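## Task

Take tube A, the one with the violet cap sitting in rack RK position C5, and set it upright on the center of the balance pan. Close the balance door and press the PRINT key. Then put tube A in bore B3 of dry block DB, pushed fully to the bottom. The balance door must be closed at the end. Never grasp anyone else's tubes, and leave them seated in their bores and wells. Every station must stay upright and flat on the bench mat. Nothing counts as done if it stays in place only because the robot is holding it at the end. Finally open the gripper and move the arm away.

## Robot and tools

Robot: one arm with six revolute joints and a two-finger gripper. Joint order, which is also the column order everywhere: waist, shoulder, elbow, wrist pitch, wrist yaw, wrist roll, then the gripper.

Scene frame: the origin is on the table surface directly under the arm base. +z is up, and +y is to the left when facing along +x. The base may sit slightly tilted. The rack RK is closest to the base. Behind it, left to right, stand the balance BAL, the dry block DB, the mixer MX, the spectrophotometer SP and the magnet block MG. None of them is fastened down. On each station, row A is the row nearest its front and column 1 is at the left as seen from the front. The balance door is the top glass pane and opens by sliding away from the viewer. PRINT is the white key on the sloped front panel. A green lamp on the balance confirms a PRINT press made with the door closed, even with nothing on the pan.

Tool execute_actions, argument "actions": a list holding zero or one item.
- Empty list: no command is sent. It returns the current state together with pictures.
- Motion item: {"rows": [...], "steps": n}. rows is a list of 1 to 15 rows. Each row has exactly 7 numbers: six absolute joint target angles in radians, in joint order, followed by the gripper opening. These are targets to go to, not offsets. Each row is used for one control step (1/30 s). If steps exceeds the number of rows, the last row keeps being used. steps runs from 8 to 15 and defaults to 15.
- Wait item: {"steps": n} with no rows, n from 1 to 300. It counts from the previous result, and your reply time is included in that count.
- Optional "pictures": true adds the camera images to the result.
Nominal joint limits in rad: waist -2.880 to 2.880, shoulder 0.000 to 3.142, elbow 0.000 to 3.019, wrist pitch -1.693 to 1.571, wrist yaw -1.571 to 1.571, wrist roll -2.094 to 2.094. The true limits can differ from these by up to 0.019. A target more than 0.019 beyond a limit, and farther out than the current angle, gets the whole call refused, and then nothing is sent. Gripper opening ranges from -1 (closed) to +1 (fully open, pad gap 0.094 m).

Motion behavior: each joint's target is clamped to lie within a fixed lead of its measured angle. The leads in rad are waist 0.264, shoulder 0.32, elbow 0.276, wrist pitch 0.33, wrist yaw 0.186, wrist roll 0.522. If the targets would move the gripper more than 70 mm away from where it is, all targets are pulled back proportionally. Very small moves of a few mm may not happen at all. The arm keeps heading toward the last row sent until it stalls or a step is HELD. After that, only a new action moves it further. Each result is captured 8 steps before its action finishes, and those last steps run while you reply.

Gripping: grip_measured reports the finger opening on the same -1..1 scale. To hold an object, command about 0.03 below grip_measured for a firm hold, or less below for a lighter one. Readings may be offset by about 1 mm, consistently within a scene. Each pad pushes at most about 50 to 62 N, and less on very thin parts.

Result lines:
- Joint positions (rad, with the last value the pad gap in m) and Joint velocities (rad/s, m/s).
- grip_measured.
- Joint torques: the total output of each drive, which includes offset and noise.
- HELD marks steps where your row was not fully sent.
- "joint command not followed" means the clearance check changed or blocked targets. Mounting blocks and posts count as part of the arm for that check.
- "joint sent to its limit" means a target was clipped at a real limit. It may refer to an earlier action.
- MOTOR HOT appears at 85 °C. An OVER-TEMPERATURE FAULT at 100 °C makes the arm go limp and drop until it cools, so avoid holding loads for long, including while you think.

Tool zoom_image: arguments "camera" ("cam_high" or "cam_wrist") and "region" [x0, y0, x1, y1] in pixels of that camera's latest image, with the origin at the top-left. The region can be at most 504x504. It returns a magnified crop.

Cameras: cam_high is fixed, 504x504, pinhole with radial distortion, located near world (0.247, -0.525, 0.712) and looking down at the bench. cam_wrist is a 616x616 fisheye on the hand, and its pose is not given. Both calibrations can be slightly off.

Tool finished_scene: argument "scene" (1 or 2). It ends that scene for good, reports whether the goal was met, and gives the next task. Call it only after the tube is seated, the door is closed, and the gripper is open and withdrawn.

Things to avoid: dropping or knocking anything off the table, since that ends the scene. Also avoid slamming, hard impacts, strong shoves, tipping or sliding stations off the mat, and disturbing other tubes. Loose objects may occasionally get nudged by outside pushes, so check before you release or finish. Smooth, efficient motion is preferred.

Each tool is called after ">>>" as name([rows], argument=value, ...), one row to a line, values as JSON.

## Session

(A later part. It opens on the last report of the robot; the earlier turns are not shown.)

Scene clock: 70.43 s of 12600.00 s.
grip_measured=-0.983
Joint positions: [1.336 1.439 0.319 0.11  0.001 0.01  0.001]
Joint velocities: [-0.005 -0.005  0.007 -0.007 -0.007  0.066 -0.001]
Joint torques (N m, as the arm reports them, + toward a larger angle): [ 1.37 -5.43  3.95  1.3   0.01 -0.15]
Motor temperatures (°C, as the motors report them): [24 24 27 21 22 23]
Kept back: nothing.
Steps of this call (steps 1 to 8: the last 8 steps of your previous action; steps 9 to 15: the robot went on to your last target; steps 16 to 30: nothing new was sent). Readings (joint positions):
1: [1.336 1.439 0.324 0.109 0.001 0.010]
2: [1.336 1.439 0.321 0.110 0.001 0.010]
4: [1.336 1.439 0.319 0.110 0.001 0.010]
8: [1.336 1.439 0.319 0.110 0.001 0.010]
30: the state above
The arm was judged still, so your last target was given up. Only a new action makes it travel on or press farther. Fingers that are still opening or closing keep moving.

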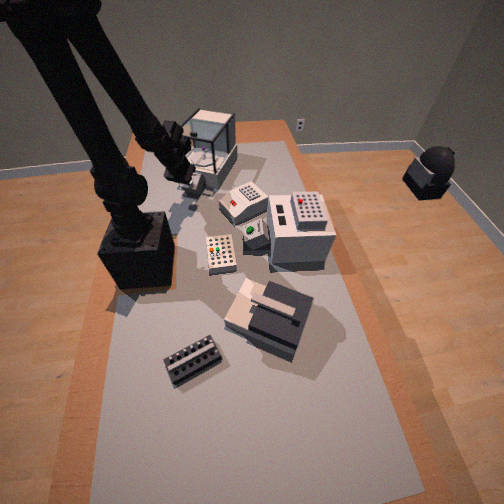

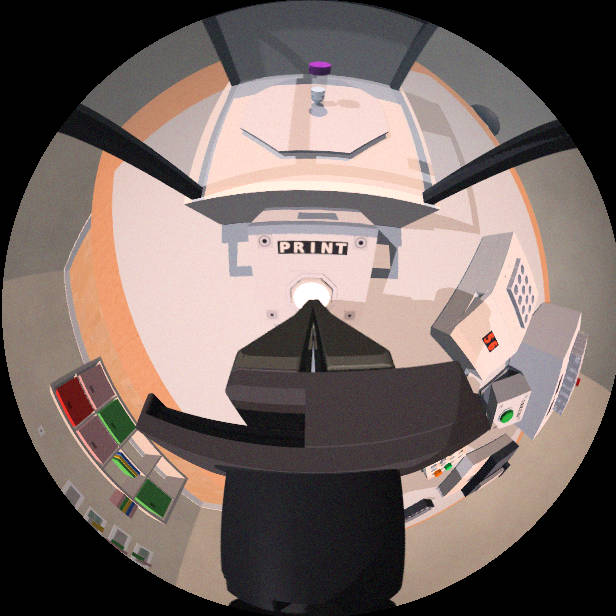

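>>> execute_actions([
  {"rows":[[1.5,1.40,0.35,0.08,0,0,-1],[1.5,1.35,0.36,0.0,0,0,-1],[1.55,1.3,0.38,-0.1,0,0,-1],[1.6,1.25,0.4,-0.2,0,0,-1],[1.65,1.2,0.42,-0.3,0,0,-1]]},
])

>>> execute_actions([
  {"steps":30},
], pictures=true)

>>> zoom_image(camera="cam_high", region=[150, 95, 270, 215])

Scene clock: 71.07 s of 12600.00 s.
grip_measured=-0.983
Joint positions: [ 1.629  1.24   0.374 -0.234 -0.003  0.01   0.001]
Joint velocities: [ 0.972 -1.089  0.271 -0.911 -0.125 -0.007  0.002]
Joint torques (N m, as the arm reports them, + toward a larger angle): [-2.33 -3.59  7.69  0.91  0.27 -0.15]
Motor temperatures (°C, as the motors report them): [24 24 27 21 22 23]
Steps of this call (steps 1 to 12: nothing new was sent; steps 13 to 19: the first 7 steps of this action). Readings (joint positions):
13: [1.349 1.436 0.319 0.106 0.008 0.010]
14: [1.380 1.425 0.321 0.083 0.010 0.010]
16: [1.478 1.369 0.338 -0.040 0.007 0.010]
19: the state above

Scene clock: 72.07 s of 12600.00 s.
grip_measured=-0.983
Joint positions: [ 1.663  1.196  0.398 -0.292 -0.003  0.01   0.001]
Joint velocities: [-0.005  0.005 -0.012  0.002  0.022  0.037 -0.001]
Joint torques (N m, as the arm reports them, + toward a larger angle): [-0.3  -4.98  7.49  0.43  0.12 -0.16]
Motor temperatures (°C, as the motors report them): [24 24 27 21 22 23]
Kept back: nothing.
Steps of this call (steps 1 to 8: the last 8 steps of your previous action; steps 9 to 30: the robot went on to your last target). Readings (joint positions):
1: [1.653 1.210 0.382 -0.257 -0.004 0.010]
2: [1.663 1.190 0.388 -0.269 -0.004 0.010]
4: [1.663 1.179 0.397 -0.279 -0.003 0.010]
8: [1.663 1.191 0.398 -0.290 -0.003 0.010]
30: the state above
The arm was judged still, so your last target was given up. Only a new action makes it travel on or press farther. Fingers that are still opening or closing keep moving.

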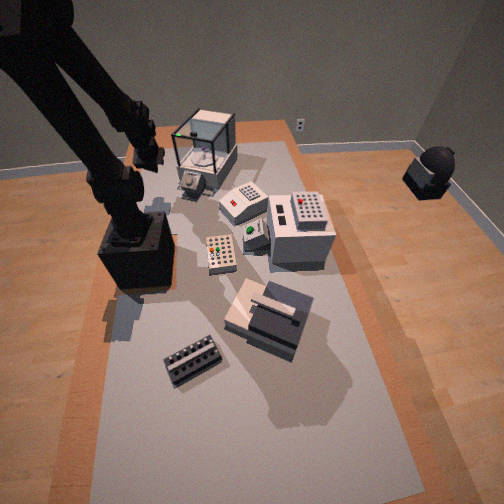

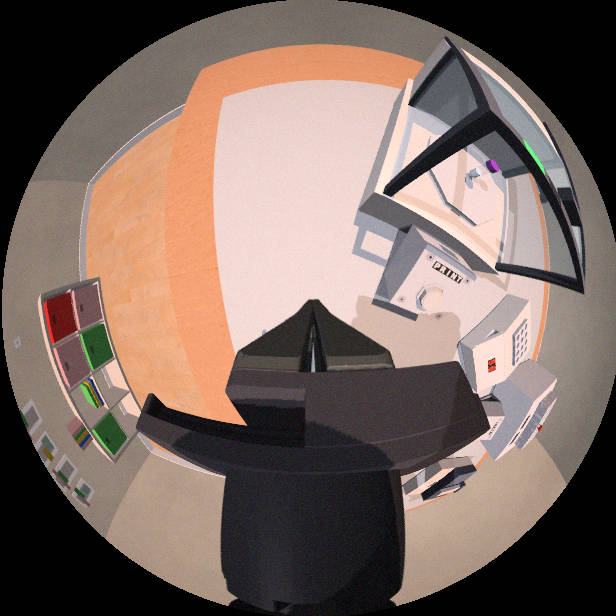

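Region (150, 95, 270, 215) of cam_high's 504x504 image, scaled by 4.200, with more detail than that image has.

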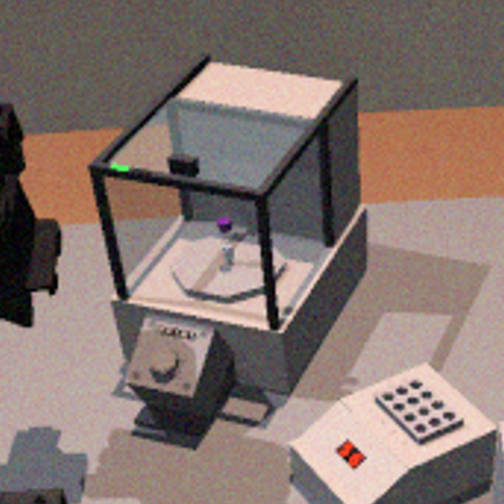

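Green. Reopen by replaying.

>>> execute_actions([
  {"rows":[[1.65,1.1,0.6,-0.8,0,0,-1],[1.65,1.1,0.7,-1.0,0,0,-1],[1.65,1.15,0.85,-1.2,0,0,-1],[1.65,1.2,0.95,-1.25,0,0,-1],[1.65,1.3,1.08,-1.27,0,0,-1]]},
])

>>> execute_actions([
  {"steps":20},
])

>>> execute_actions([
  {"rows":[[1.5,1.3,1.08,-1.27,0,0,-1],[1.4,1.3,1.08,-1.27,0,0,-1],[1.32,1.3,1.08,-1.27,0,0,-1],[1.32,1.3,1.08,-1.27,0,0,-1],[1.32,1.3,1.08,-1.27,0,0,-1],[1.32,1.33,1.07,-1.23,0,0,-1],[1.32,1.36,1.07,-1.2,0,0,-1],[1.32,1.39,1.06,-1.17,0,0,-1],[1.32,1.415,1.05,-1.14,0,0,-1]]},
])

>>> execute_actions([
  {"steps":25},
])

Scene clock: 72.87 s of 12600.00 s.
grip_measured=-0.983
Joint positions: [ 1.663  1.247  0.723 -0.899 -0.003  0.01   0.001]
Joint velocities: [-0.005  0.952  2.156 -2.811  0.066 -0.051 -0.001]
Joint torques (N m, as the arm reports them, + toward a larger angle): [-0.16 -8.56  9.51  0.69  0.11 -0.14]
Motor temperatures (°C, as the motors report them): [24 24 27 21 22 23]
Steps of this call (steps 1 to 17: nothing new was sent; steps 18 to 24: the first 7 steps of this action). Readings (joint positions):
18: [1.663 1.191 0.414 -0.347 -0.003 0.010]
19: [1.663 1.183 0.441 -0.433 -0.003 0.010]
21: [1.663 1.174 0.516 -0.586 -0.003 0.010]
24: the state above

Scene clock: 73.53 s of 12600.00 s.
grip_measured=-0.983
Joint positions: [ 1.663  1.296  1.067 -1.261 -0.003  0.01   0.001]
Joint velocities: [ 0.005 -0.015 -0.002 -0.002 -0.037  0.037 -0.001]
Joint torques (N m, as the arm reports them, + toward a larger angle): [-0.4  -8.69  8.67 -0.31  0.12 -0.15]
Motor temperatures (°C, as the motors report them): [24 24 27 21 22 23]
Kept back: nothing.
Steps of this call (steps 1 to 8: the last 8 steps of your previous action; steps 9 to 20: the robot went on to your last target). Readings (joint positions):
1: [1.663 1.276 0.795 -0.988 -0.003 0.010]
2: [1.663 1.296 0.860 -1.060 -0.003 0.010]
4: [1.663 1.315 0.967 -1.165 -0.003 0.010]
8: [1.663 1.302 1.066 -1.239 -0.003 0.010]
20: the state above

Scene clock: 73.77 s of 12600.00 s.
grip_measured=-0.983
Joint positions: [ 1.364  1.305  1.067 -1.246 -0.     0.009  0.001]
Joint velocities: [-1.441  0.23   0.002  0.457  0.227  0.022 -0.001]
Joint torques (N m, as the arm reports them, + toward a larger angle): [ 3.2  -5.76  7.91  0.45 -0.16 -0.14]
Motor temperatures (°C, as the motors report them): [24 24 27 21 22 23]
Steps of this call (steps 1 to 7: the first 7 steps of this action). Readings (joint positions):
1: [1.653 1.296 1.067 -1.261 -0.007 0.009]
2: [1.627 1.296 1.067 -1.261 -0.009 0.009]
4: [1.534 1.296 1.067 -1.261 -0.009 0.009]
7: the state above

Scene clock: 74.60 s of 12600.00 s.
grip_measured=-0.983
Joint positions: [ 1.309  1.434  1.031 -1.149  0.002  0.009  0.001]
Joint velocities: [-0.015 -0.015 -0.017 -0.017  0.007  0.037 -0.001]
Joint torques (N m, as the arm reports them, + toward a larger angle): [  1.09 -11.68   8.47   0.2   -0.03  -0.14]
Motor temperatures (°C, as the motors report them): [24 24 27 21 22 23]
Kept back: nothing.
Steps of this call (steps 1 to 8: the last 8 steps of your previous action; steps 9 to 25: the robot went on to your last target). Readings (joint positions):
1: [1.323 1.317 1.067 -1.227 0.004 0.009]
2: [1.297 1.335 1.066 -1.204 0.006 0.009]
4: [1.284 1.379 1.061 -1.165 0.006 0.009]
8: [1.302 1.436 1.038 -1.149 0.003 0.009]
25: the state above

>>> execute_actions([
  {"rows":[[1.335,1.42,1.085,-1.14,0,0,-1],[1.335,1.42,1.09,-1.14,0,0,-1],[1.335,1.42,1.095,-1.14,0,0,-1],[1.335,1.43,1.10,-1.14,0,0,-1],[1.335,1.44,1.105,-1.14,0,0,-1],[1.335,1.45,1.115,-1.13,0,0,-1],[1.335,1.46,1.125,-1.13,0,0,-1],[1.335,1.47,1.135,-1.13,0,0,-1],[1.335,1.48,1.14,-1.12,0,0,-1],[1.335,1.49,1.145,-1.12,0,0,-1],[1.335,1.50,1.15,-1.12,0,0,-1],[1.335,1.51,1.155,-1.11,0,0,-1],[1.335,1.52,1.16,-1.11,0,0,-1],[1.335,1.53,1.17,-1.11,0,0,-1]]},
])

>>> execute_actions([
  {"rows":[[1.335,1.54,1.18,-1.11,0,0,-1],[1.335,1.551,1.191,-1.11,0,0,-1],[1.335,1.562,1.202,-1.11,0,0,-1],[1.335,1.573,1.213,-1.11,0,0,-1],[1.335,1.584,1.224,-1.11,0,0,-1],[1.335,1.595,1.235,-1.11,0,0,-1],[1.335,1.606,1.246,-1.11,0,0,-1],[1.335,1.617,1.257,-1.11,0,0,-1],[1.335,1.628,1.268,-1.11,0,0,-1],[1.335,1.639,1.279,-1.11,0,0,-1],[1.335,1.65,1.29,-1.11,0,0,-1],[1.335,1.661,1.301,-1.11,0,0,-1],[1.335,1.672,1.312,-1.11,0,0,-1],[1.335,1.683,1.323,-1.11,0,0,-1],[1.335,1.694,1.334,-1.11,0,0,-1]]},
])

>>> execute_actions([
  {"rows":[[1.335,1.704,1.346,-1.12,0,0,-1],[1.335,1.714,1.358,-1.12,0,0,-1],[1.335,1.724,1.37,-1.12,0,0,-1],[1.335,1.734,1.382,-1.12,0,0,-1],[1.335,1.744,1.394,-1.12,0,0,-1],[1.335,1.754,1.406,-1.12,0,0,-1],[1.335,1.764,1.418,-1.12,0,0,-1],[1.335,1.774,1.43,-1.12,0,0,-1],[1.335,1.78,1.44,-1.12,0,0,-1]]},
])

>>> execute_actions([
  {"steps":30},
], pictures=true)

Scene clock: 75.90 s of 12600.00 s.
grip_measured=-0.983
Joint positions: [ 1.32   1.438  1.053 -1.147  0.002  0.009  0.001]
Joint velocities: [ 0.024  0.112  0.261  0.007 -0.066 -0.022 -0.002]
Joint torques (N m, as the arm reports them, + toward a larger angle): [ 1.28 -9.12 11.37  0.44 -0.03 -0.14]
Motor temperatures (°C, as the motors report them): [24 24 27 21 22 23]
Steps of this call (steps 1 to 15: the robot went on to your last target; steps 16 to 32: nothing new was sent; steps 33 to 39: the first 7 steps of this action). Readings (joint positions):
33: [1.309 1.434 1.031 -1.149 0.002 0.009]
34: [1.311 1.434 1.032 -1.149 0.002 0.009]
36: [1.315 1.434 1.036 -1.149 0.002 0.009]
39: the state above

Scene clock: 76.40 s of 12600.00 s.
grip_measured=-0.983
Joint positions: [ 1.32   1.568  1.179 -1.129  0.002  0.009  0.001]
Joint velocities: [ 0.005  0.269  0.383  0.007  0.037 -0.051  0.   ]
Joint torques (N m, as the arm reports them, + toward a larger angle): [  1.18 -11.03  10.48   0.61  -0.04  -0.14]
Motor temperatures (°C, as the motors report them): [24 24 27 21 22 23]
Steps of this call (steps 1 to 8: the last 8 steps of your previous action; steps 9 to 15: the first 7 steps of this action). Readings (joint positions):
9: [1.320 1.518 1.120 -1.129 0.002 0.009]
10: [1.320 1.527 1.125 -1.129 0.002 0.009]
12: [1.320 1.538 1.146 -1.129 0.002 0.009]
15: the state above

Scene clock: 76.90 s of 12600.00 s.
grip_measured=-0.983
Joint positions: [ 1.32   1.709  1.369 -1.129  0.002  0.009  0.001]
Joint velocities: [-0.005  0.249  0.33   0.012  0.022  0.051 -0.   ]
Joint torques (N m, as the arm reports them, + toward a larger angle): [  1.21 -11.67   9.55   0.35  -0.04  -0.14]
Motor temperatures (°C, as the motors report them): [24 24 27 21 22 23]
Steps of this call (steps 1 to 8: the last 8 steps of your previous action; steps 9 to 15: the first 7 steps of this action). Readings (joint positions):
9: [1.320 1.655 1.293 -1.129 0.002 0.009]
10: [1.320 1.664 1.306 -1.129 0.002 0.009]
12: [1.320 1.682 1.331 -1.129 0.002 0.009]
15: the state above

Scene clock: 77.90 s of 12600.00 s.
grip_measured=-0.983
Joint positions: [ 1.32   1.735  1.405 -1.14   0.002  0.009  0.001]
Joint velocities: [-0.015 -0.005 -0.002 -0.012 -0.037 -0.022 -0.   ]
Joint torques (N m, as the arm reports them, + toward a larger angle): [  1.27 -11.28  10.02   0.72  -0.04  -0.14]
Motor temperatures (°C, as the motors report them): [24 24 27 21 22 23]
Kept back: nothing.
Steps of this call (steps 1 to 8: the last 8 steps of your previous action; steps 9 to 30: the robot went on to your last target). Readings (joint positions):
1: [1.320 1.718 1.381 -1.129 0.002 0.009]
2: [1.320 1.727 1.394 -1.129 0.002 0.009]
4: [1.320 1.735 1.405 -1.140 0.002 0.009]
8: [1.320 1.735 1.405 -1.140 0.002 0.009]
30: the state above
The arm was judged still, so your last target was given up. Only a new action makes it travel on or press farther. Fingers that are still opening or closing keep moving.

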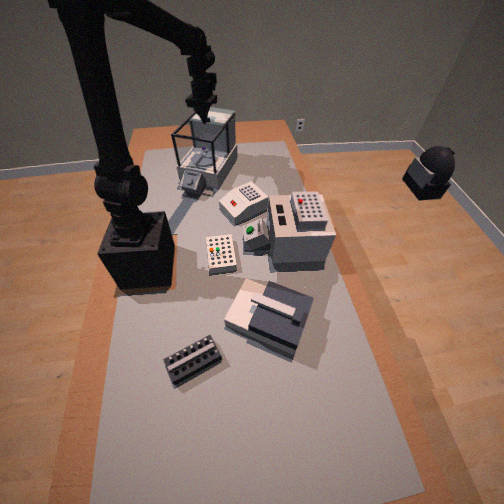

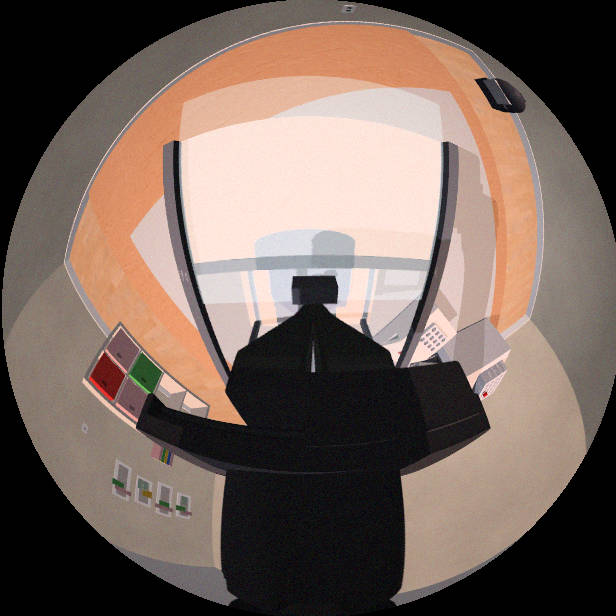

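>>> execute_actions([
  {"rows":[[1.30,1.72,1.39,-1.14,0,0,-1],[1.30,1.70,1.37,-1.14,0,0,-1],[1.30,1.69,1.35,-1.13,0,0,-0.8],[1.30,1.69,1.33,-1.12,0,0,-0.6],[1.30,1.70,1.31,-1.10,0,0,-0.5],[1.30,1.71,1.30,-1.08,0,0,-0.5],[1.30,1.72,1.29,-1.06,0,0,-0.5],[1.30,1.73,1.275,-1.04,0,0,-0.5],[1.30,1.74,1.26,-1.02,0,0,-0.5],[1.30,1.745,1.25,-1.0,0,0,-0.5],[1.30,1.75,1.24,-0.985,0,0,-0.5]]},
])

>>> execute_actions([
  {"steps":30},
], pictures=true)

Scene clock: 78.57 s of 12600.00 s.
grip_measured=-0.506
Joint positions: [ 1.317  1.704  1.311 -1.106  0.002  0.009  0.023]
Joint velocities: [-0.015  0.005 -0.476  0.447 -0.022 -0.051  0.008]
Joint torques (N m, as the arm reports them, + toward a larger angle): [ -1.01 -13.16   7.84   0.54  -0.05  -0.14]
Motor temperatures (°C, as the motors report them): [24 24 27 21 22 23]
Steps of this call (steps 1 to 13: nothing new was sent; steps 14 to 20: the first 7 steps of this action). Readings (joint positions):
14: [1.320 1.733 1.405 -1.141 0.002 0.009]
15: [1.320 1.729 1.399 -1.140 0.002 0.009]
17: [1.319 1.715 1.370 -1.134 0.002 0.009]
20: the state above

Scene clock: 79.57 s of 12600.00 s.
grip_measured=-0.502
Joint positions: [ 1.316  1.763  1.226 -0.996  0.002  0.009  0.023]
Joint velocities: [ 0.015 -0.015  0.002 -0.002 -0.007  0.066 -0.   ]
Joint torques (N m, as the arm reports them, + toward a larger angle): [ -0.97 -15.56   7.63   0.32  -0.04  -0.14]
Motor temperatures (°C, as the motors report them): [24 24 27 21 22 23]
Kept back: nothing.
Steps of this call (steps 1 to 8: the last 8 steps of your previous action; steps 9 to 30: the robot went on to your last target). Readings (joint positions):
1: [1.317 1.707 1.294 -1.090 0.002 0.009]
2: [1.316 1.712 1.279 -1.072 0.002 0.009]
4: [1.316 1.726 1.253 -1.033 0.002 0.009]
8: [1.316 1.758 1.228 -1.002 0.002 0.009]
30: the state above
The arm was judged still, so your last target was given up. Only a new action makes it travel on or press farther. Fingers that are still opening or closing keep moving.

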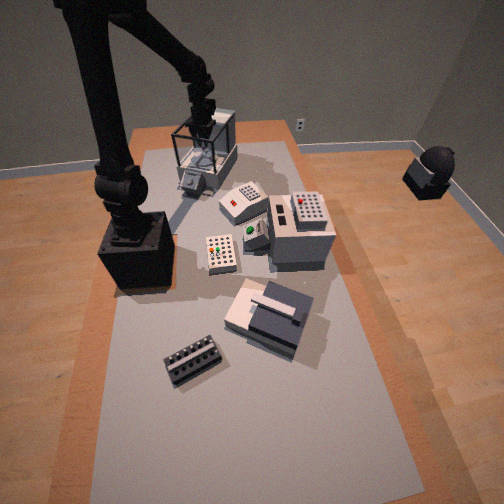

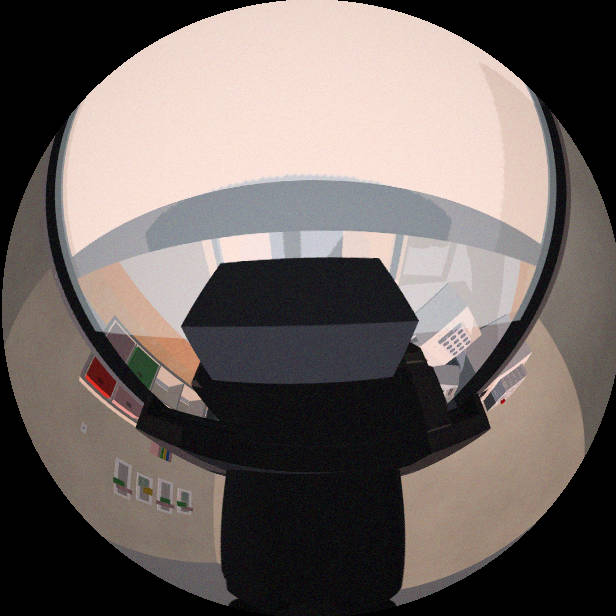

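>>> execute_actions([
  {"rows":[[1.30,1.765,1.225,-0.97,0,0,-0.5],[1.30,1.77,1.215,-0.95,0,0,-0.5],[1.30,1.775,1.205,-0.935,0,0,-0.5],[1.30,1.778,1.198,-0.92,0,0,-0.5]]},
])

>>> execute_actions([
  {"steps":25},
], pictures=true)

Scene clock: 80.20 s of 12600.00 s.
grip_measured=-0.502
Joint positions: [ 1.316  1.769  1.196 -0.936  0.002  0.009  0.023]
Joint velocities: [-0.005  0.083 -0.085  0.032 -0.095  0.022  0.   ]
Joint torques (N m, as the arm reports them, + toward a larger angle): [ -0.97 -13.9    6.98   0.32  -0.04  -0.15]
Motor temperatures (°C, as the motors report them): [24 24 27 21 22 23]
Steps of this call (steps 1 to 12: nothing new was sent; steps 13 to 19: the first 7 steps of this action). Readings (joint positions):
13: [1.316 1.763 1.225 -0.993 0.002 0.009]
14: [1.316 1.763 1.222 -0.985 0.002 0.009]
16: [1.316 1.764 1.211 -0.957 0.002 0.009]
19: the state above

Scene clock: 81.03 s of 12600.00 s.
grip_measured=-0.502
Joint positions: [ 1.316  1.771  1.194 -0.928  0.002  0.009  0.023]
Joint velocities: [-0.015 -0.005  0.007 -0.002  0.037 -0.022 -0.001]
Joint torques (N m, as the arm reports them, + toward a larger angle): [ -0.96 -13.8    6.68   0.25  -0.03  -0.14]
Motor temperatures (°C, as the motors report them): [24 24 27 21 22 23]
Kept back: nothing.
Steps of this call (steps 1 to 8: the last 8 steps of your previous action; steps 9 to 15: the robot went on to your last target; steps 16 to 25: nothing new was sent). Readings (joint positions):
1: [1.316 1.771 1.194 -0.934 0.002 0.009]
2: [1.316 1.771 1.194 -0.932 0.002 0.009]
4: [1.316 1.771 1.194 -0.929 0.002 0.009]
8: [1.316 1.771 1.194 -0.928 0.002 0.009]
25: the state above
The arm was judged still, so your last target was given up. Only a new action makes it travel on or press farther. Fingers that are still opening or closing keep moving.

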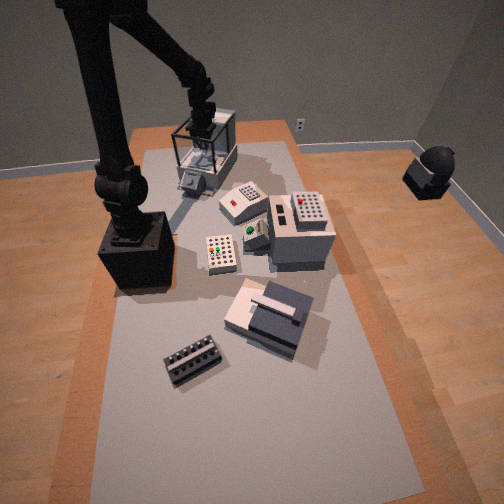

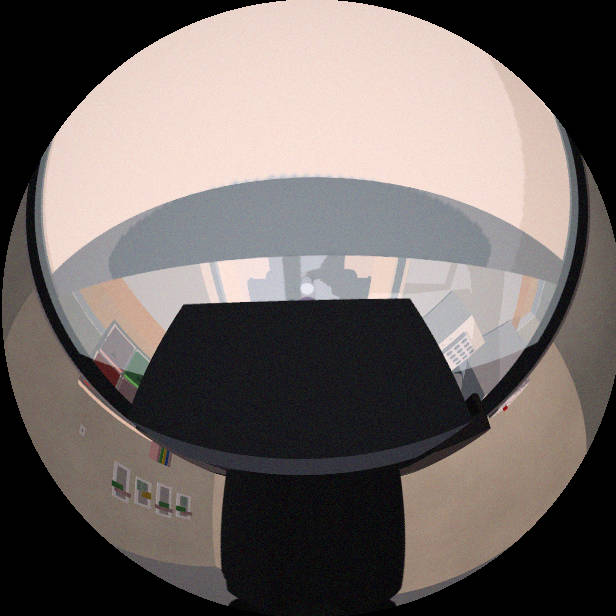

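>>> execute_actions([
  {"rows":[[1.3,1.778,1.198,-0.92,0,0,-0.56],[1.3,1.778,1.198,-0.92,0,0,-0.62],[1.3,1.778,1.198,-0.92,0,0,-0.68],[1.3,1.778,1.198,-0.92,0,0,-0.72],[1.3,1.778,1.198,-0.92,0,0,-0.75],[1.3,1.778,1.198,-0.92,0,0,-0.77],[1.3,1.778,1.198,-0.92,0,0,-0.79],[1.3,1.778,1.198,-0.92,0,0,-0.805]],"steps":15},
])

>>> execute_actions([
  {"rows":[[1.3,1.77,1.235,-0.94,0,0,-0.805],[1.3,1.762,1.25,-0.965,0,0,-0.805],[1.3,1.754,1.265,-0.99,0,0,-0.805],[1.3,1.746,1.28,-1.015,0,0,-0.805],[1.3,1.738,1.295,-1.04,0,0,-0.805],[1.3,1.73,1.31,-1.065,0,0,-0.805],[1.3,1.722,1.325,-1.09,0,0,-0.805],[1.3,1.714,1.34,-1.115,0,0,-0.805],[1.3,1.706,1.355,-1.14,0,0,-0.805],[1.3,1.698,1.37,-1.165,0,0,-0.805],[1.3,1.69,1.385,-1.19,0,0,-0.805],[1.3,1.682,1.4,-1.215,0,0,-0.805],[1.3,1.674,1.415,-1.235,0,0,-0.805],[1.3,1.67,1.43,-1.25,0,0,-0.805]],"steps":15},
])

>>> execute_actions([
  {"steps":25},
], pictures=true)

Scene clock: 83.03 s of 12600.00 s.
grip_measured=-0.767
Joint positions: [ 1.316  1.771  1.194 -0.928  0.002  0.009  0.011]
Joint velocities: [-0.005 -0.015 -0.012  0.017  0.007  0.022 -0.011]
Joint torques (N m, as the arm reports them, + toward a larger angle): [ -0.95 -13.66   6.7    0.27  -0.03  -0.14]
Motor temperatures (°C, as the motors report them): [24 25 27 21 22 23]
Steps of this call (steps 1 to 53: nothing new was sent; steps 54 to 60: the first 7 steps of this action). Readings (joint positions):
54: [1.316 1.771 1.194 -0.928 0.002 0.009]
55: [1.316 1.771 1.194 -0.928 0.002 0.009]
57: [1.316 1.771 1.194 -0.928 0.002 0.009]
60: the state above

Scene clock: 83.53 s of 12600.00 s.
grip_measured=-0.775
Joint positions: [ 1.316  1.769  1.243 -1.036  0.002  0.009  0.011]
Joint velocities: [-0.005 -0.063  0.403 -0.716  0.007  0.022 -0.   ]
Joint torques (N m, as the arm reports them, + toward a larger angle): [ -0.96 -18.08  10.82  -0.11  -0.03  -0.14]
Motor temperatures (°C, as the motors report them): [24 25 27 21 22 23]
Steps of this call (steps 1 to 8: the last 8 steps of your previous action; steps 9 to 15: the first 7 steps of this action). Readings (joint positions):
9: [1.316 1.771 1.194 -0.928 0.002 0.009]
10: [1.316 1.771 1.196 -0.933 0.002 0.009]
12: [1.316 1.771 1.207 -0.966 0.002 0.009]
15: the state above

Scene clock: 84.37 s of 12600.00 s.
grip_measured=-0.775
Joint positions: [ 1.316  1.667  1.398 -1.241  0.002  0.009  0.011]
Joint velocities: [ 0.005 -0.005  0.007  0.002 -0.007 -0.066 -0.001]
Joint torques (N m, as the arm reports them, + toward a larger angle): [ -0.96 -14.17   9.92  -0.34  -0.03  -0.15]
Motor temperatures (°C, as the motors report them): [24 25 27 21 22 23]
Kept back: nothing.
Steps of this call (steps 1 to 8: the last 8 steps of your previous action; steps 9 to 25: the robot went on to your last target). Readings (joint positions):
1: [1.316 1.767 1.257 -1.059 0.002 0.009]
2: [1.316 1.762 1.272 -1.084 0.002 0.009]
4: [1.316 1.747 1.303 -1.132 0.002 0.009]
8: [1.316 1.705 1.365 -1.218 0.002 0.009]
25: the state above

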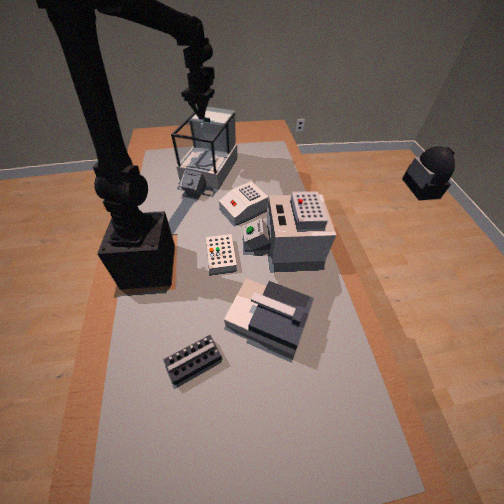

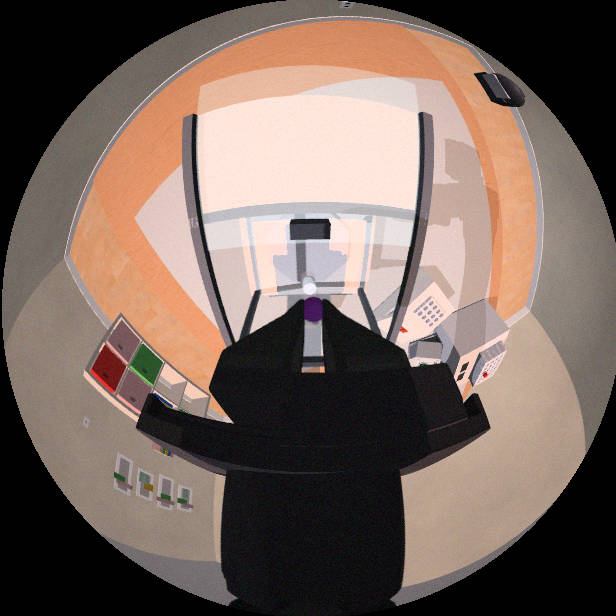

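>>> execute_actions([
  {"rows":[[1.3,1.64,1.43,-1.27,0,0,-0.805],[1.3,1.61,1.42,-1.29,0,0,-0.805],[1.3,1.58,1.41,-1.31,0,0,-0.805],[1.3,1.55,1.4,-1.33,0,0,-0.805],[1.3,1.52,1.39,-1.35,0,0,-0.805],[1.28,1.49,1.38,-1.37,0,0,-0.805],[1.25,1.46,1.37,-1.39,0,0,-0.805],[1.21,1.43,1.36,-1.41,0,0,-0.805],[1.17,1.41,1.35,-1.42,0,0,-0.805],[1.13,1.4,1.34,-1.43,0,0,-0.805],[1.09,1.4,1.33,-1.43,0,0,-0.805],[1.05,1.4,1.32,-1.43,0,0,-0.805],[1.01,1.4,1.31,-1.43,0,0,-0.805],[0.97,1.4,1.3,-1.43,0,0,-0.805],[0.93,1.4,1.3,-1.43,0,0,-0.805]]},
])

>>> execute_actions([
  {"steps":30},
])

>>> execute_actions([
  {"rows":[[0.92,1.42,1.28,-1.39,0,0,-0.805],[0.92,1.44,1.26,-1.35,0,0,-0.805],[0.92,1.46,1.24,-1.31,0,0,-0.805],[0.92,1.48,1.22,-1.27,0,0,-0.805],[0.92,1.5,1.2,-1.23,0,0,-0.805],[0.92,1.52,1.18,-1.19,0,0,-0.805],[0.92,1.54,1.16,-1.15,0,0,-0.805],[0.92,1.56,1.14,-1.11,0,0,-0.805],[0.92,1.58,1.12,-1.07,0,0,-0.805],[0.92,1.6,1.1,-1.03,0,0,-0.805],[0.92,1.627,1.08,-0.985,0,0,-0.805]]},
])

>>> execute_actions([
  {"steps":30},
], pictures=true)

Scene clock: 85.40 s of 12600.00 s.
grip_measured=-0.775
Joint positions: [ 1.312  1.582  1.37  -1.336  0.001  0.009  0.011]
Joint velocities: [-0.161 -0.884 -0.271 -0.54  -0.081  0.007  0.001]
Joint torques (N m, as the arm reports them, + toward a larger angle): [ -2.99 -17.43   8.84  -0.35   0.08  -0.13]
Motor temperatures (°C, as the motors report them): [24 25 27 21 22 23]
Steps of this call (steps 1 to 15: the robot went on to your last target; steps 16 to 24: nothing new was sent; steps 25 to 31: the first 7 steps of this action). Readings (joint positions):
25: [1.316 1.667 1.398 -1.244 0.002 0.009]
26: [1.316 1.665 1.398 -1.252 0.002 0.009]
28: [1.316 1.650 1.394 -1.282 0.002 0.009]
31: the state above

Scene clock: 86.40 s of 12600.00 s.
grip_measured=-0.775
Joint positions: [ 0.92   1.403  1.288 -1.421  0.002  0.009  0.011]
Joint velocities: [ 0.005 -0.005 -0.012 -0.027 -0.037 -0.066  0.002]
Joint torques (N m, as the arm reports them, + toward a larger angle): [  0.57 -10.61   8.79  -0.32  -0.01  -0.14]
Motor temperatures (°C, as the motors report them): [24 25 27 21 22 23]
Kept back: nothing.
Steps of this call (steps 1 to 8: the last 8 steps of your previous action; steps 9 to 30: the robot went on to your last target). Readings (joint positions):
1: [1.304 1.551 1.361 -1.354 -0.000 0.009]
2: [1.290 1.519 1.354 -1.370 -0.002 0.009]
4: [1.240 1.457 1.344 -1.395 -0.003 0.009]
8: [1.059 1.383 1.326 -1.413 -0.003 0.009]
30: the state above

Scene clock: 86.63 s of 12600.00 s.
grip_measured=-0.775
Joint positions: [ 0.92   1.462  1.206 -1.236  0.002  0.009  0.011]
Joint velocities: [ 0.005  0.679 -0.559  1.179  0.007 -0.022 -0.   ]
Joint torques (N m, as the arm reports them, + toward a larger angle): [ 0.02 -8.45  6.92  0.   -0.01 -0.14]
Motor temperatures (°C, as the motors report them): [24 25 27 21 22 23]
Steps of this call (steps 1 to 7: the first 7 steps of this action). Readings (joint positions):
1: [0.920 1.404 1.286 -1.418 0.002 0.009]
2: [0.920 1.405 1.281 -1.405 0.002 0.009]
4: [0.920 1.413 1.259 -1.349 0.002 0.009]
7: the state above

Scene clock: 87.63 s of 12600.00 s.
grip_measured=-0.775
Joint positions: [ 0.92   1.641  1.05  -0.995  0.002  0.009  0.011]
Joint velocities: [-0.005 -0.005  0.012 -0.017  0.066 -0.037  0.   ]
Joint torques (N m, as the arm reports them, + toward a larger angle): [ -0.07 -13.5    8.58   0.22  -0.01  -0.14]
Motor temperatures (°C, as the motors report them): [24 25 27 21 22 23]
Kept back: nothing.
Steps of this call (steps 1 to 8: the last 8 steps of your previous action; steps 9 to 30: the robot went on to your last target). Readings (joint positions):
1: [0.920 1.487 1.185 -1.196 0.002 0.009]
2: [0.920 1.515 1.163 -1.155 0.002 0.009]
4: [0.920 1.575 1.117 -1.073 0.002 0.009]
8: [0.920 1.666 1.059 -1.005 0.002 0.009]
30: the state above
The arm was judged still, so your last target was given up. Only a new action makes it travel on or press farther. Fingers that are still opening or closing keep moving.

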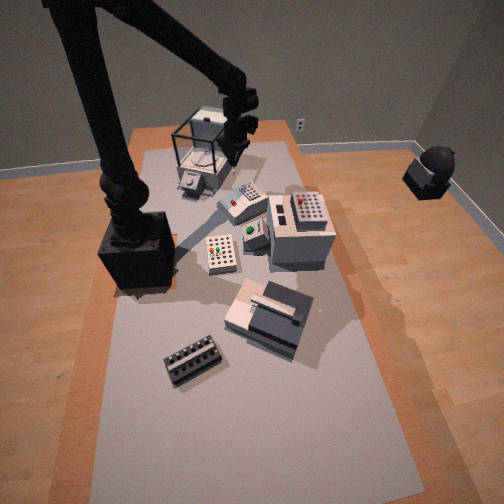

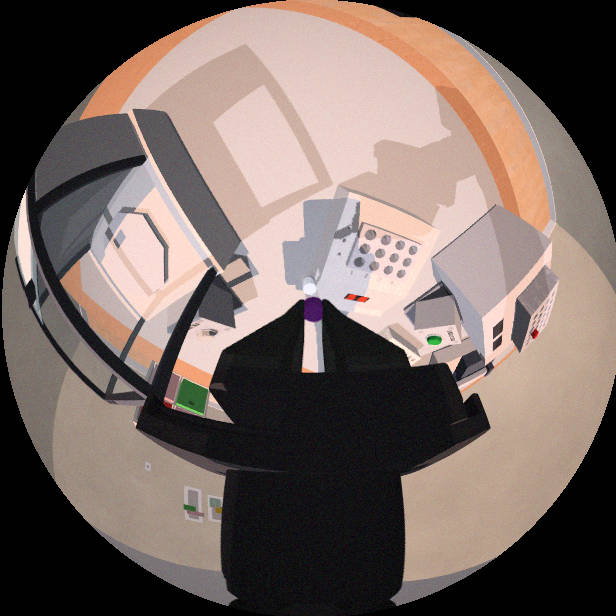

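>>> execute_actions([
  {"rows":[[0.9,1.64,1.06,-0.97,0,0,-0.805],[0.88,1.64,1.06,-0.96,0,0,-0.805],[0.86,1.64,1.06,-0.95,0,0,-0.805],[0.84,1.64,1.06,-0.94,0,0,-0.805],[0.82,1.64,1.06,-0.94,0,0,-0.805],[0.8,1.64,1.06,-0.94,0,0,-0.805],[0.78,1.64,1.06,-0.94,0,0,-0.805],[0.76,1.64,1.06,-0.94,0,0,-0.805],[0.74,1.64,1.06,-0.94,0,0,-0.805],[0.72,1.64,1.06,-0.94,0,0,-0.805]]},
])

>>> execute_actions([
  {"steps":25},
], pictures=true)

>>> zoom_image(camera="cam_wrist", region=[230,190,410,340])

Scene clock: 88.40 s of 12600.00 s.
grip_measured=-0.775
Joint positions: [ 0.856  1.641  1.05  -0.953 -0.001  0.009  0.011]
Joint velocities: [-0.659 -0.005 -0.007  0.076 -0.081  0.007  0.   ]
Joint torques (N m, as the arm reports them, + toward a larger angle): [ -2.52 -12.08   7.17   0.26   0.09  -0.14]
Motor temperatures (°C, as the motors report them): [24 25 27 21 22 23]
Steps of this call (steps 1 to 16: nothing new was sent; steps 17 to 23: the first 7 steps of this action). Readings (joint positions):
17: [0.920 1.641 1.050 -0.993 0.002 0.009]
18: [0.918 1.641 1.050 -0.988 0.001 0.009]
20: [0.906 1.641 1.050 -0.971 -0.000 0.009]
23: the state above

Scene clock: 89.23 s of 12600.00 s.
grip_measured=-0.775
Joint positions: [ 0.706  1.641  1.05  -0.95   0.001  0.009  0.011]
Joint velocities: [-0.015  0.005 -0.012  0.007 -0.022 -0.007 -0.001]
Joint torques (N m, as the arm reports them, + toward a larger angle): [  0.7  -12.15   7.22   0.31   0.01  -0.14]
Motor temperatures (°C, as the motors report them): [24 25 27 21 22 23]
Kept back: nothing.
Steps of this call (steps 1 to 8: the last 8 steps of your previous action; steps 9 to 25: the robot went on to your last target). Readings (joint positions):
1: [0.832 1.641 1.050 -0.952 -0.001 0.009]
2: [0.807 1.641 1.050 -0.951 -0.001 0.009]
4: [0.756 1.641 1.050 -0.950 -0.001 0.009]
8: [0.705 1.641 1.050 -0.950 0.001 0.009]
25: the state above

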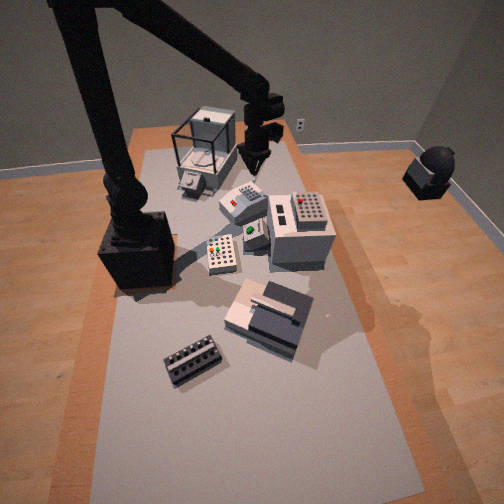

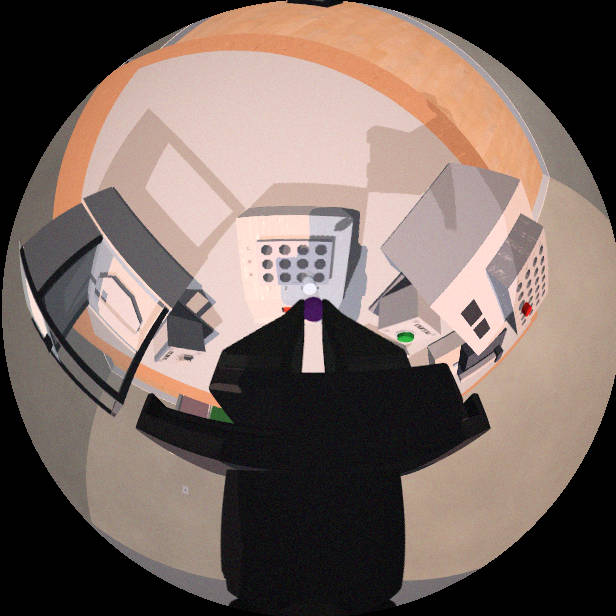

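Region (230, 190, 410, 340) of cam_wrist's 616x616 image, scaled by 2.800, with more detail than that image has.

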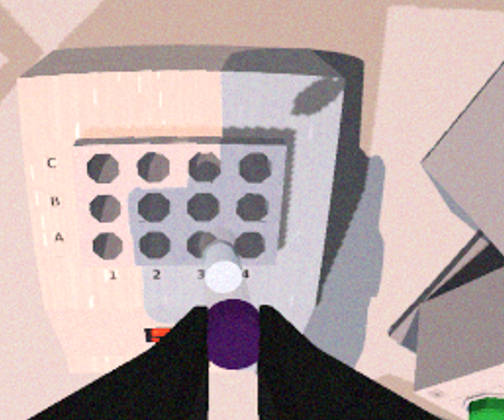

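>>> execute_actions([
  {"rows":[[0.725,1.65,1.05,-0.925,0,0,-0.805],[0.728,1.66,1.04,-0.91,0,0,-0.805],[0.728,1.67,1.03,-0.895,0,0,-0.805],[0.728,1.68,1.025,-0.88,0,0,-0.805],[0.728,1.69,1.02,-0.86,0,0,-0.805]]},
])

>>> execute_actions([
  {"steps":20},
], pictures=true)

>>> zoom_image(camera="cam_wrist", region=[230,190,410,340])

>>> zoom_image(camera="cam_high", region=[210,140,300,230])

Scene clock: 89.93 s of 12600.00 s.
grip_measured=-0.775
Joint positions: [ 0.712  1.67   1.024 -0.881  0.001  0.009  0.011]
Joint velocities: [ 0.024  0.269 -0.115  0.188  0.007  0.037 -0.001]
Joint torques (N m, as the arm reports them, + toward a larger angle): [  0.97 -11.8    6.48   0.25   0.02  -0.14]
Motor temperatures (°C, as the motors report them): [24 25 27 21 22 23]
Steps of this call (steps 1 to 14: the robot went on to your last target; steps 15 to 21: the first 7 steps of this action). Readings (joint positions):
15: [0.706 1.641 1.050 -0.948 0.001 0.009]
16: [0.707 1.641 1.047 -0.941 0.001 0.009]
18: [0.709 1.647 1.039 -0.916 0.001 0.009]
21: the state above

Scene clock: 90.60 s of 12600.00 s.
grip_measured=-0.775
Joint positions: [ 0.712  1.698  1.01  -0.871  0.001  0.009  0.011]
Joint velocities: [-0.005  0.005  0.017 -0.032  0.022 -0.051 -0.001]
Joint torques (N m, as the arm reports them, + toward a larger angle): [  0.87 -12.63   6.88   0.34   0.02  -0.14]
Motor temperatures (°C, as the motors report them): [24 25 27 21 22 23]
Kept back: nothing.
Steps of this call (steps 1 to 8: the last 8 steps of your previous action; steps 9 to 20: the robot went on to your last target). Readings (joint positions):
1: [0.712 1.679 1.020 -0.876 0.001 0.009]
2: [0.712 1.687 1.017 -0.874 0.001 0.009]
4: [0.712 1.696 1.011 -0.874 0.001 0.009]
8: [0.712 1.698 1.010 -0.872 0.001 0.009]
20: the state above

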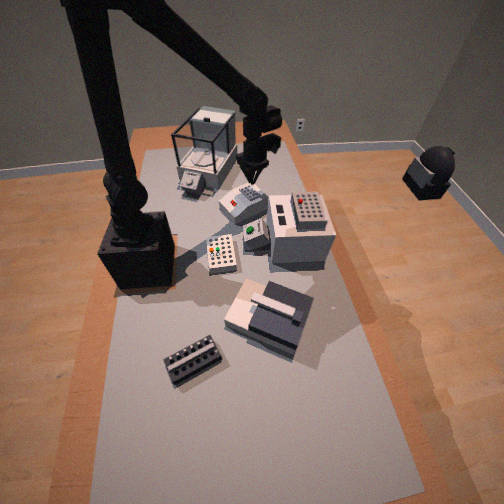

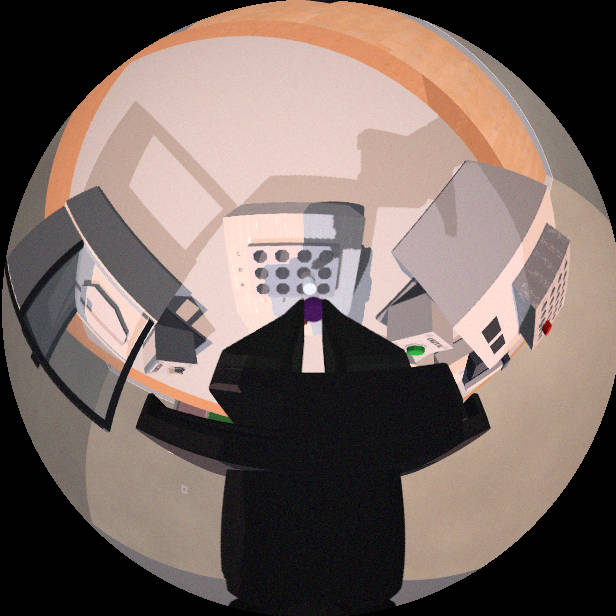

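Region (230, 190, 410, 340) of cam_wrist's 616x616 image, scaled by 2.800, with more detail than that image has.

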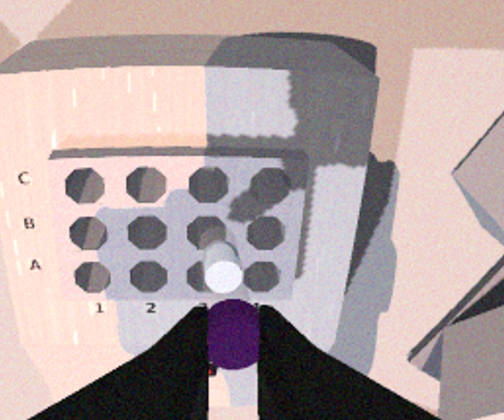

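Region (210, 140, 300, 230) of cam_high's 504x504 image, scaled by 5.600, with more detail than that image has.

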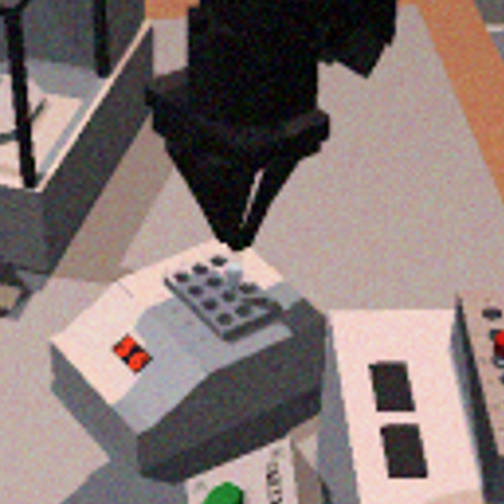

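>>> execute_actions([
  {"rows":[[0.732,1.695,1.015,-0.85,0,0,-0.805],[0.737,1.7,1.01,-0.84,0,0,-0.805],[0.737,1.706,1.005,-0.83,0,0,-0.805],[0.737,1.71,1.0,-0.81,0,0,-0.805]]},
])

>>> execute_actions([
  {"steps":20},
], pictures=true)

>>> zoom_image(camera="cam_wrist", region=[230,190,410,340])

Scene clock: 91.17 s of 12600.00 s.
grip_measured=-0.775
Joint positions: [ 0.721  1.701  0.999 -0.826  0.001  0.009  0.011]
Joint velocities: [ 0.034  0.054 -0.037  0.046 -0.066  0.051  0.   ]
Joint torques (N m, as the arm reports them, + toward a larger angle): [  0.67 -11.89   6.23   0.39   0.02  -0.14]
Motor temperatures (°C, as the motors report them): [24 25 27 21 22 23]
Steps of this call (steps 1 to 10: the robot went on to your last target; steps 11 to 17: the first 7 steps of this action). Readings (joint positions):
11: [0.713 1.698 1.010 -0.869 0.001 0.009]
12: [0.714 1.698 1.009 -0.865 0.001 0.009]
14: [0.716 1.698 1.005 -0.847 0.001 0.009]
17: the state above

Scene clock: 91.83 s of 12600.00 s.
grip_measured=-0.775
Joint positions: [ 0.722  1.705  0.996 -0.822  0.001  0.009  0.011]
Joint velocities: [ 0.005  0.005  0.007 -0.012 -0.037 -0.022 -0.001]
Joint torques (N m, as the arm reports them, + toward a larger angle): [  0.81 -11.9    6.16   0.41   0.02  -0.14]
Motor temperatures (°C, as the motors report them): [24 25 27 21 22 23]
Kept back: nothing.
Steps of this call (steps 1 to 8: the last 8 steps of your previous action; steps 9 to 15: the robot went on to your last target; steps 16 to 20: nothing new was sent). Readings (joint positions):
1: [0.722 1.702 0.998 -0.824 0.001 0.009]
2: [0.722 1.704 0.997 -0.823 0.001 0.009]
4: [0.722 1.705 0.996 -0.823 0.001 0.009]
8: [0.722 1.705 0.996 -0.822 0.001 0.009]
20: the state above
The arm was judged still, so your last target was given up. Only a new action makes it travel on or press farther. Fingers that are still opening or closing keep moving.

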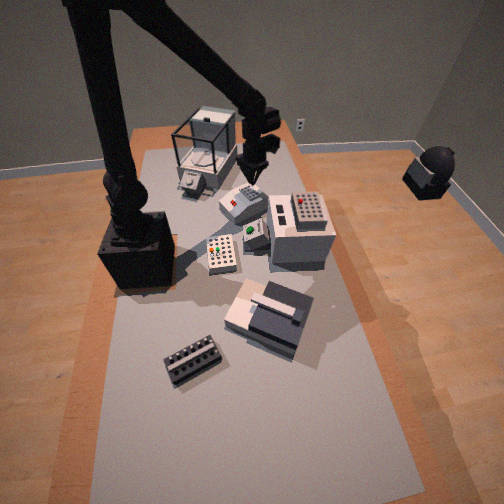

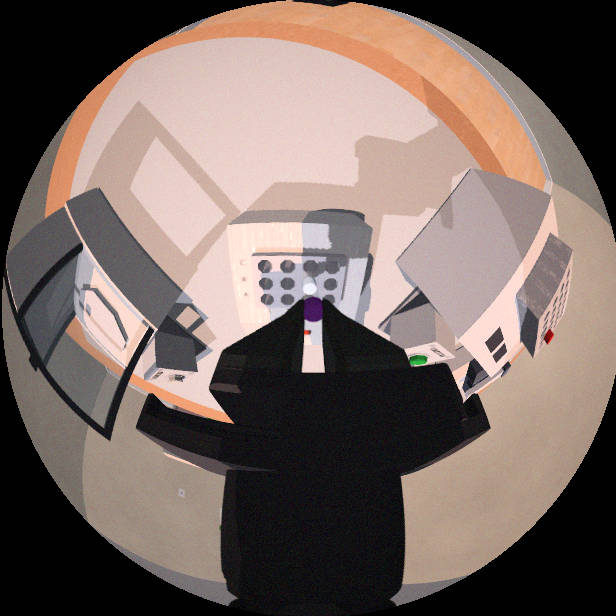

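Region (230, 190, 410, 340) of cam_wrist's 616x616 image, scaled by 2.800, with more detail than that image has.

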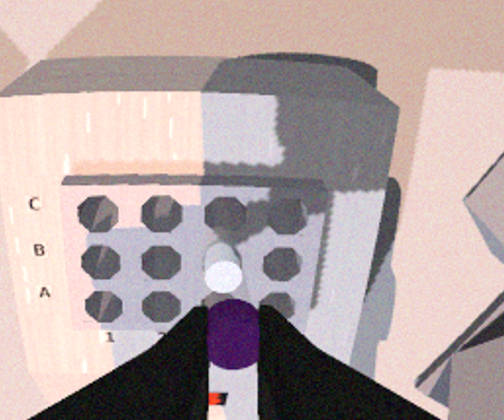

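>>> execute_actions([
  {"rows":[[0.737,1.71,1.0,-0.84,0,0,-0.805],[0.737,1.71,1.0,-0.848,0,0,-0.805],[0.737,1.713,0.995,-0.848,0,0,-0.805],[0.737,1.716,0.99,-0.848,0,0,-0.805]]},
])

>>> execute_actions([
  {"steps":20},
], pictures=true)

>>> zoom_image(camera="cam_wrist", region=[230,190,410,340])

>>> zoom_image(camera="cam_high", region=[225,165,275,215])

Scene clock: 92.47 s of 12600.00 s.
grip_measured=-0.775
Joint positions: [ 0.722  1.705  0.993 -0.836  0.001  0.009  0.011]
Joint velocities: [-0.005 -0.005  0.002 -0.002 -0.037  0.051  0.001]
Joint torques (N m, as the arm reports them, + toward a larger angle): [  0.86 -11.25   5.59  -0.49   0.01  -0.14]
Motor temperatures (°C, as the motors report them): [24 25 27 21 22 23]
Steps of this call (steps 1 to 12: nothing new was sent; steps 13 to 19: the first 7 steps of this action). Readings (joint positions):
13: [0.722 1.705 0.996 -0.823 0.001 0.009]
14: [0.722 1.705 0.996 -0.827 0.001 0.009]
16: [0.722 1.705 0.994 -0.834 0.001 0.009]
19: the state above

Scene clock: 93.13 s of 12600.00 s.
grip_measured=-0.775
Joint positions: [ 0.722  1.705  0.993 -0.836  0.001  0.009  0.011]
Joint velocities: [-0.015 -0.005  0.007  0.007 -0.022  0.007 -0.   ]
Joint torques (N m, as the arm reports them, + toward a larger angle): [  0.8  -11.3    5.61  -0.46   0.01  -0.14]
Motor temperatures (°C, as the motors report them): [24 25 27 21 22 23]
Kept back: nothing.
Steps of this call (steps 1 to 8: the last 8 steps of your previous action; steps 9 to 15: the robot went on to your last target; steps 16 to 20: nothing new was sent). Readings (joint positions):
1: [0.722 1.705 0.993 -0.836 0.001 0.009]
2: [0.722 1.705 0.993 -0.836 0.001 0.009]
4: [0.722 1.705 0.993 -0.836 0.001 0.009]
8: [0.722 1.705 0.993 -0.836 0.001 0.009]
20: the state above
The arm was judged still, so your last target was given up. Only a new action makes it travel on or press farther. Fingers that are still opening or closing keep moving.

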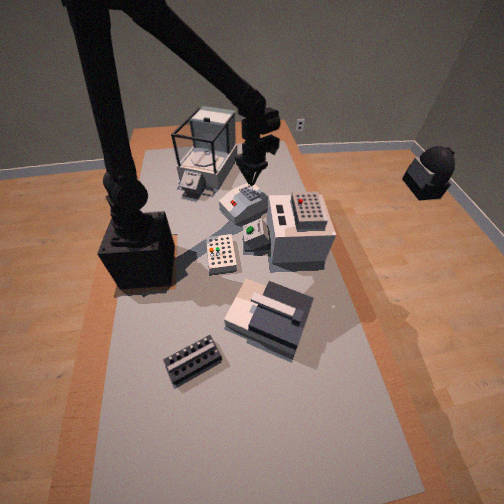

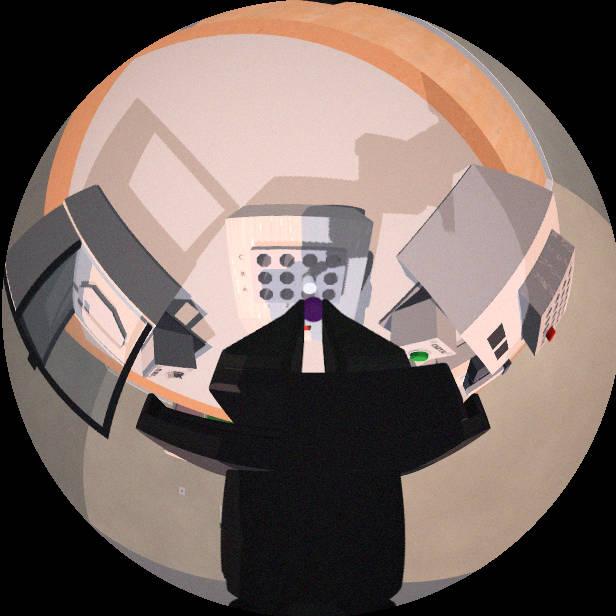

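Region (230, 190, 410, 340) of cam_wrist's 616x616 image, scaled by 2.800, with more detail than that image has.

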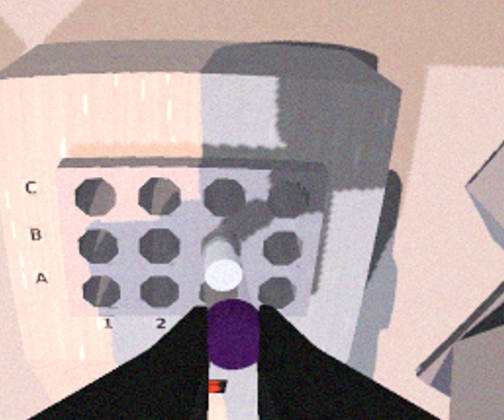

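Region (225, 165, 275, 215) of cam_high's 504x504 image, scaled by 10.080, with more detail than that image has.

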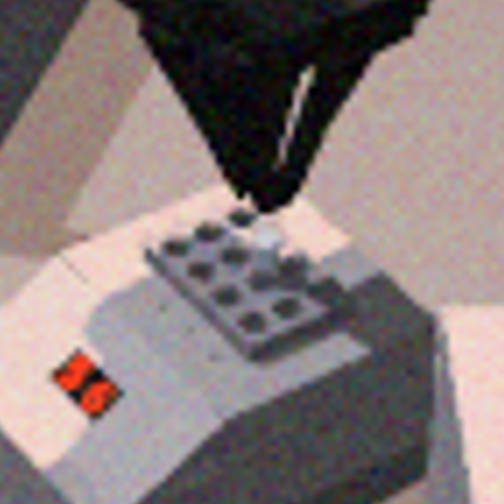

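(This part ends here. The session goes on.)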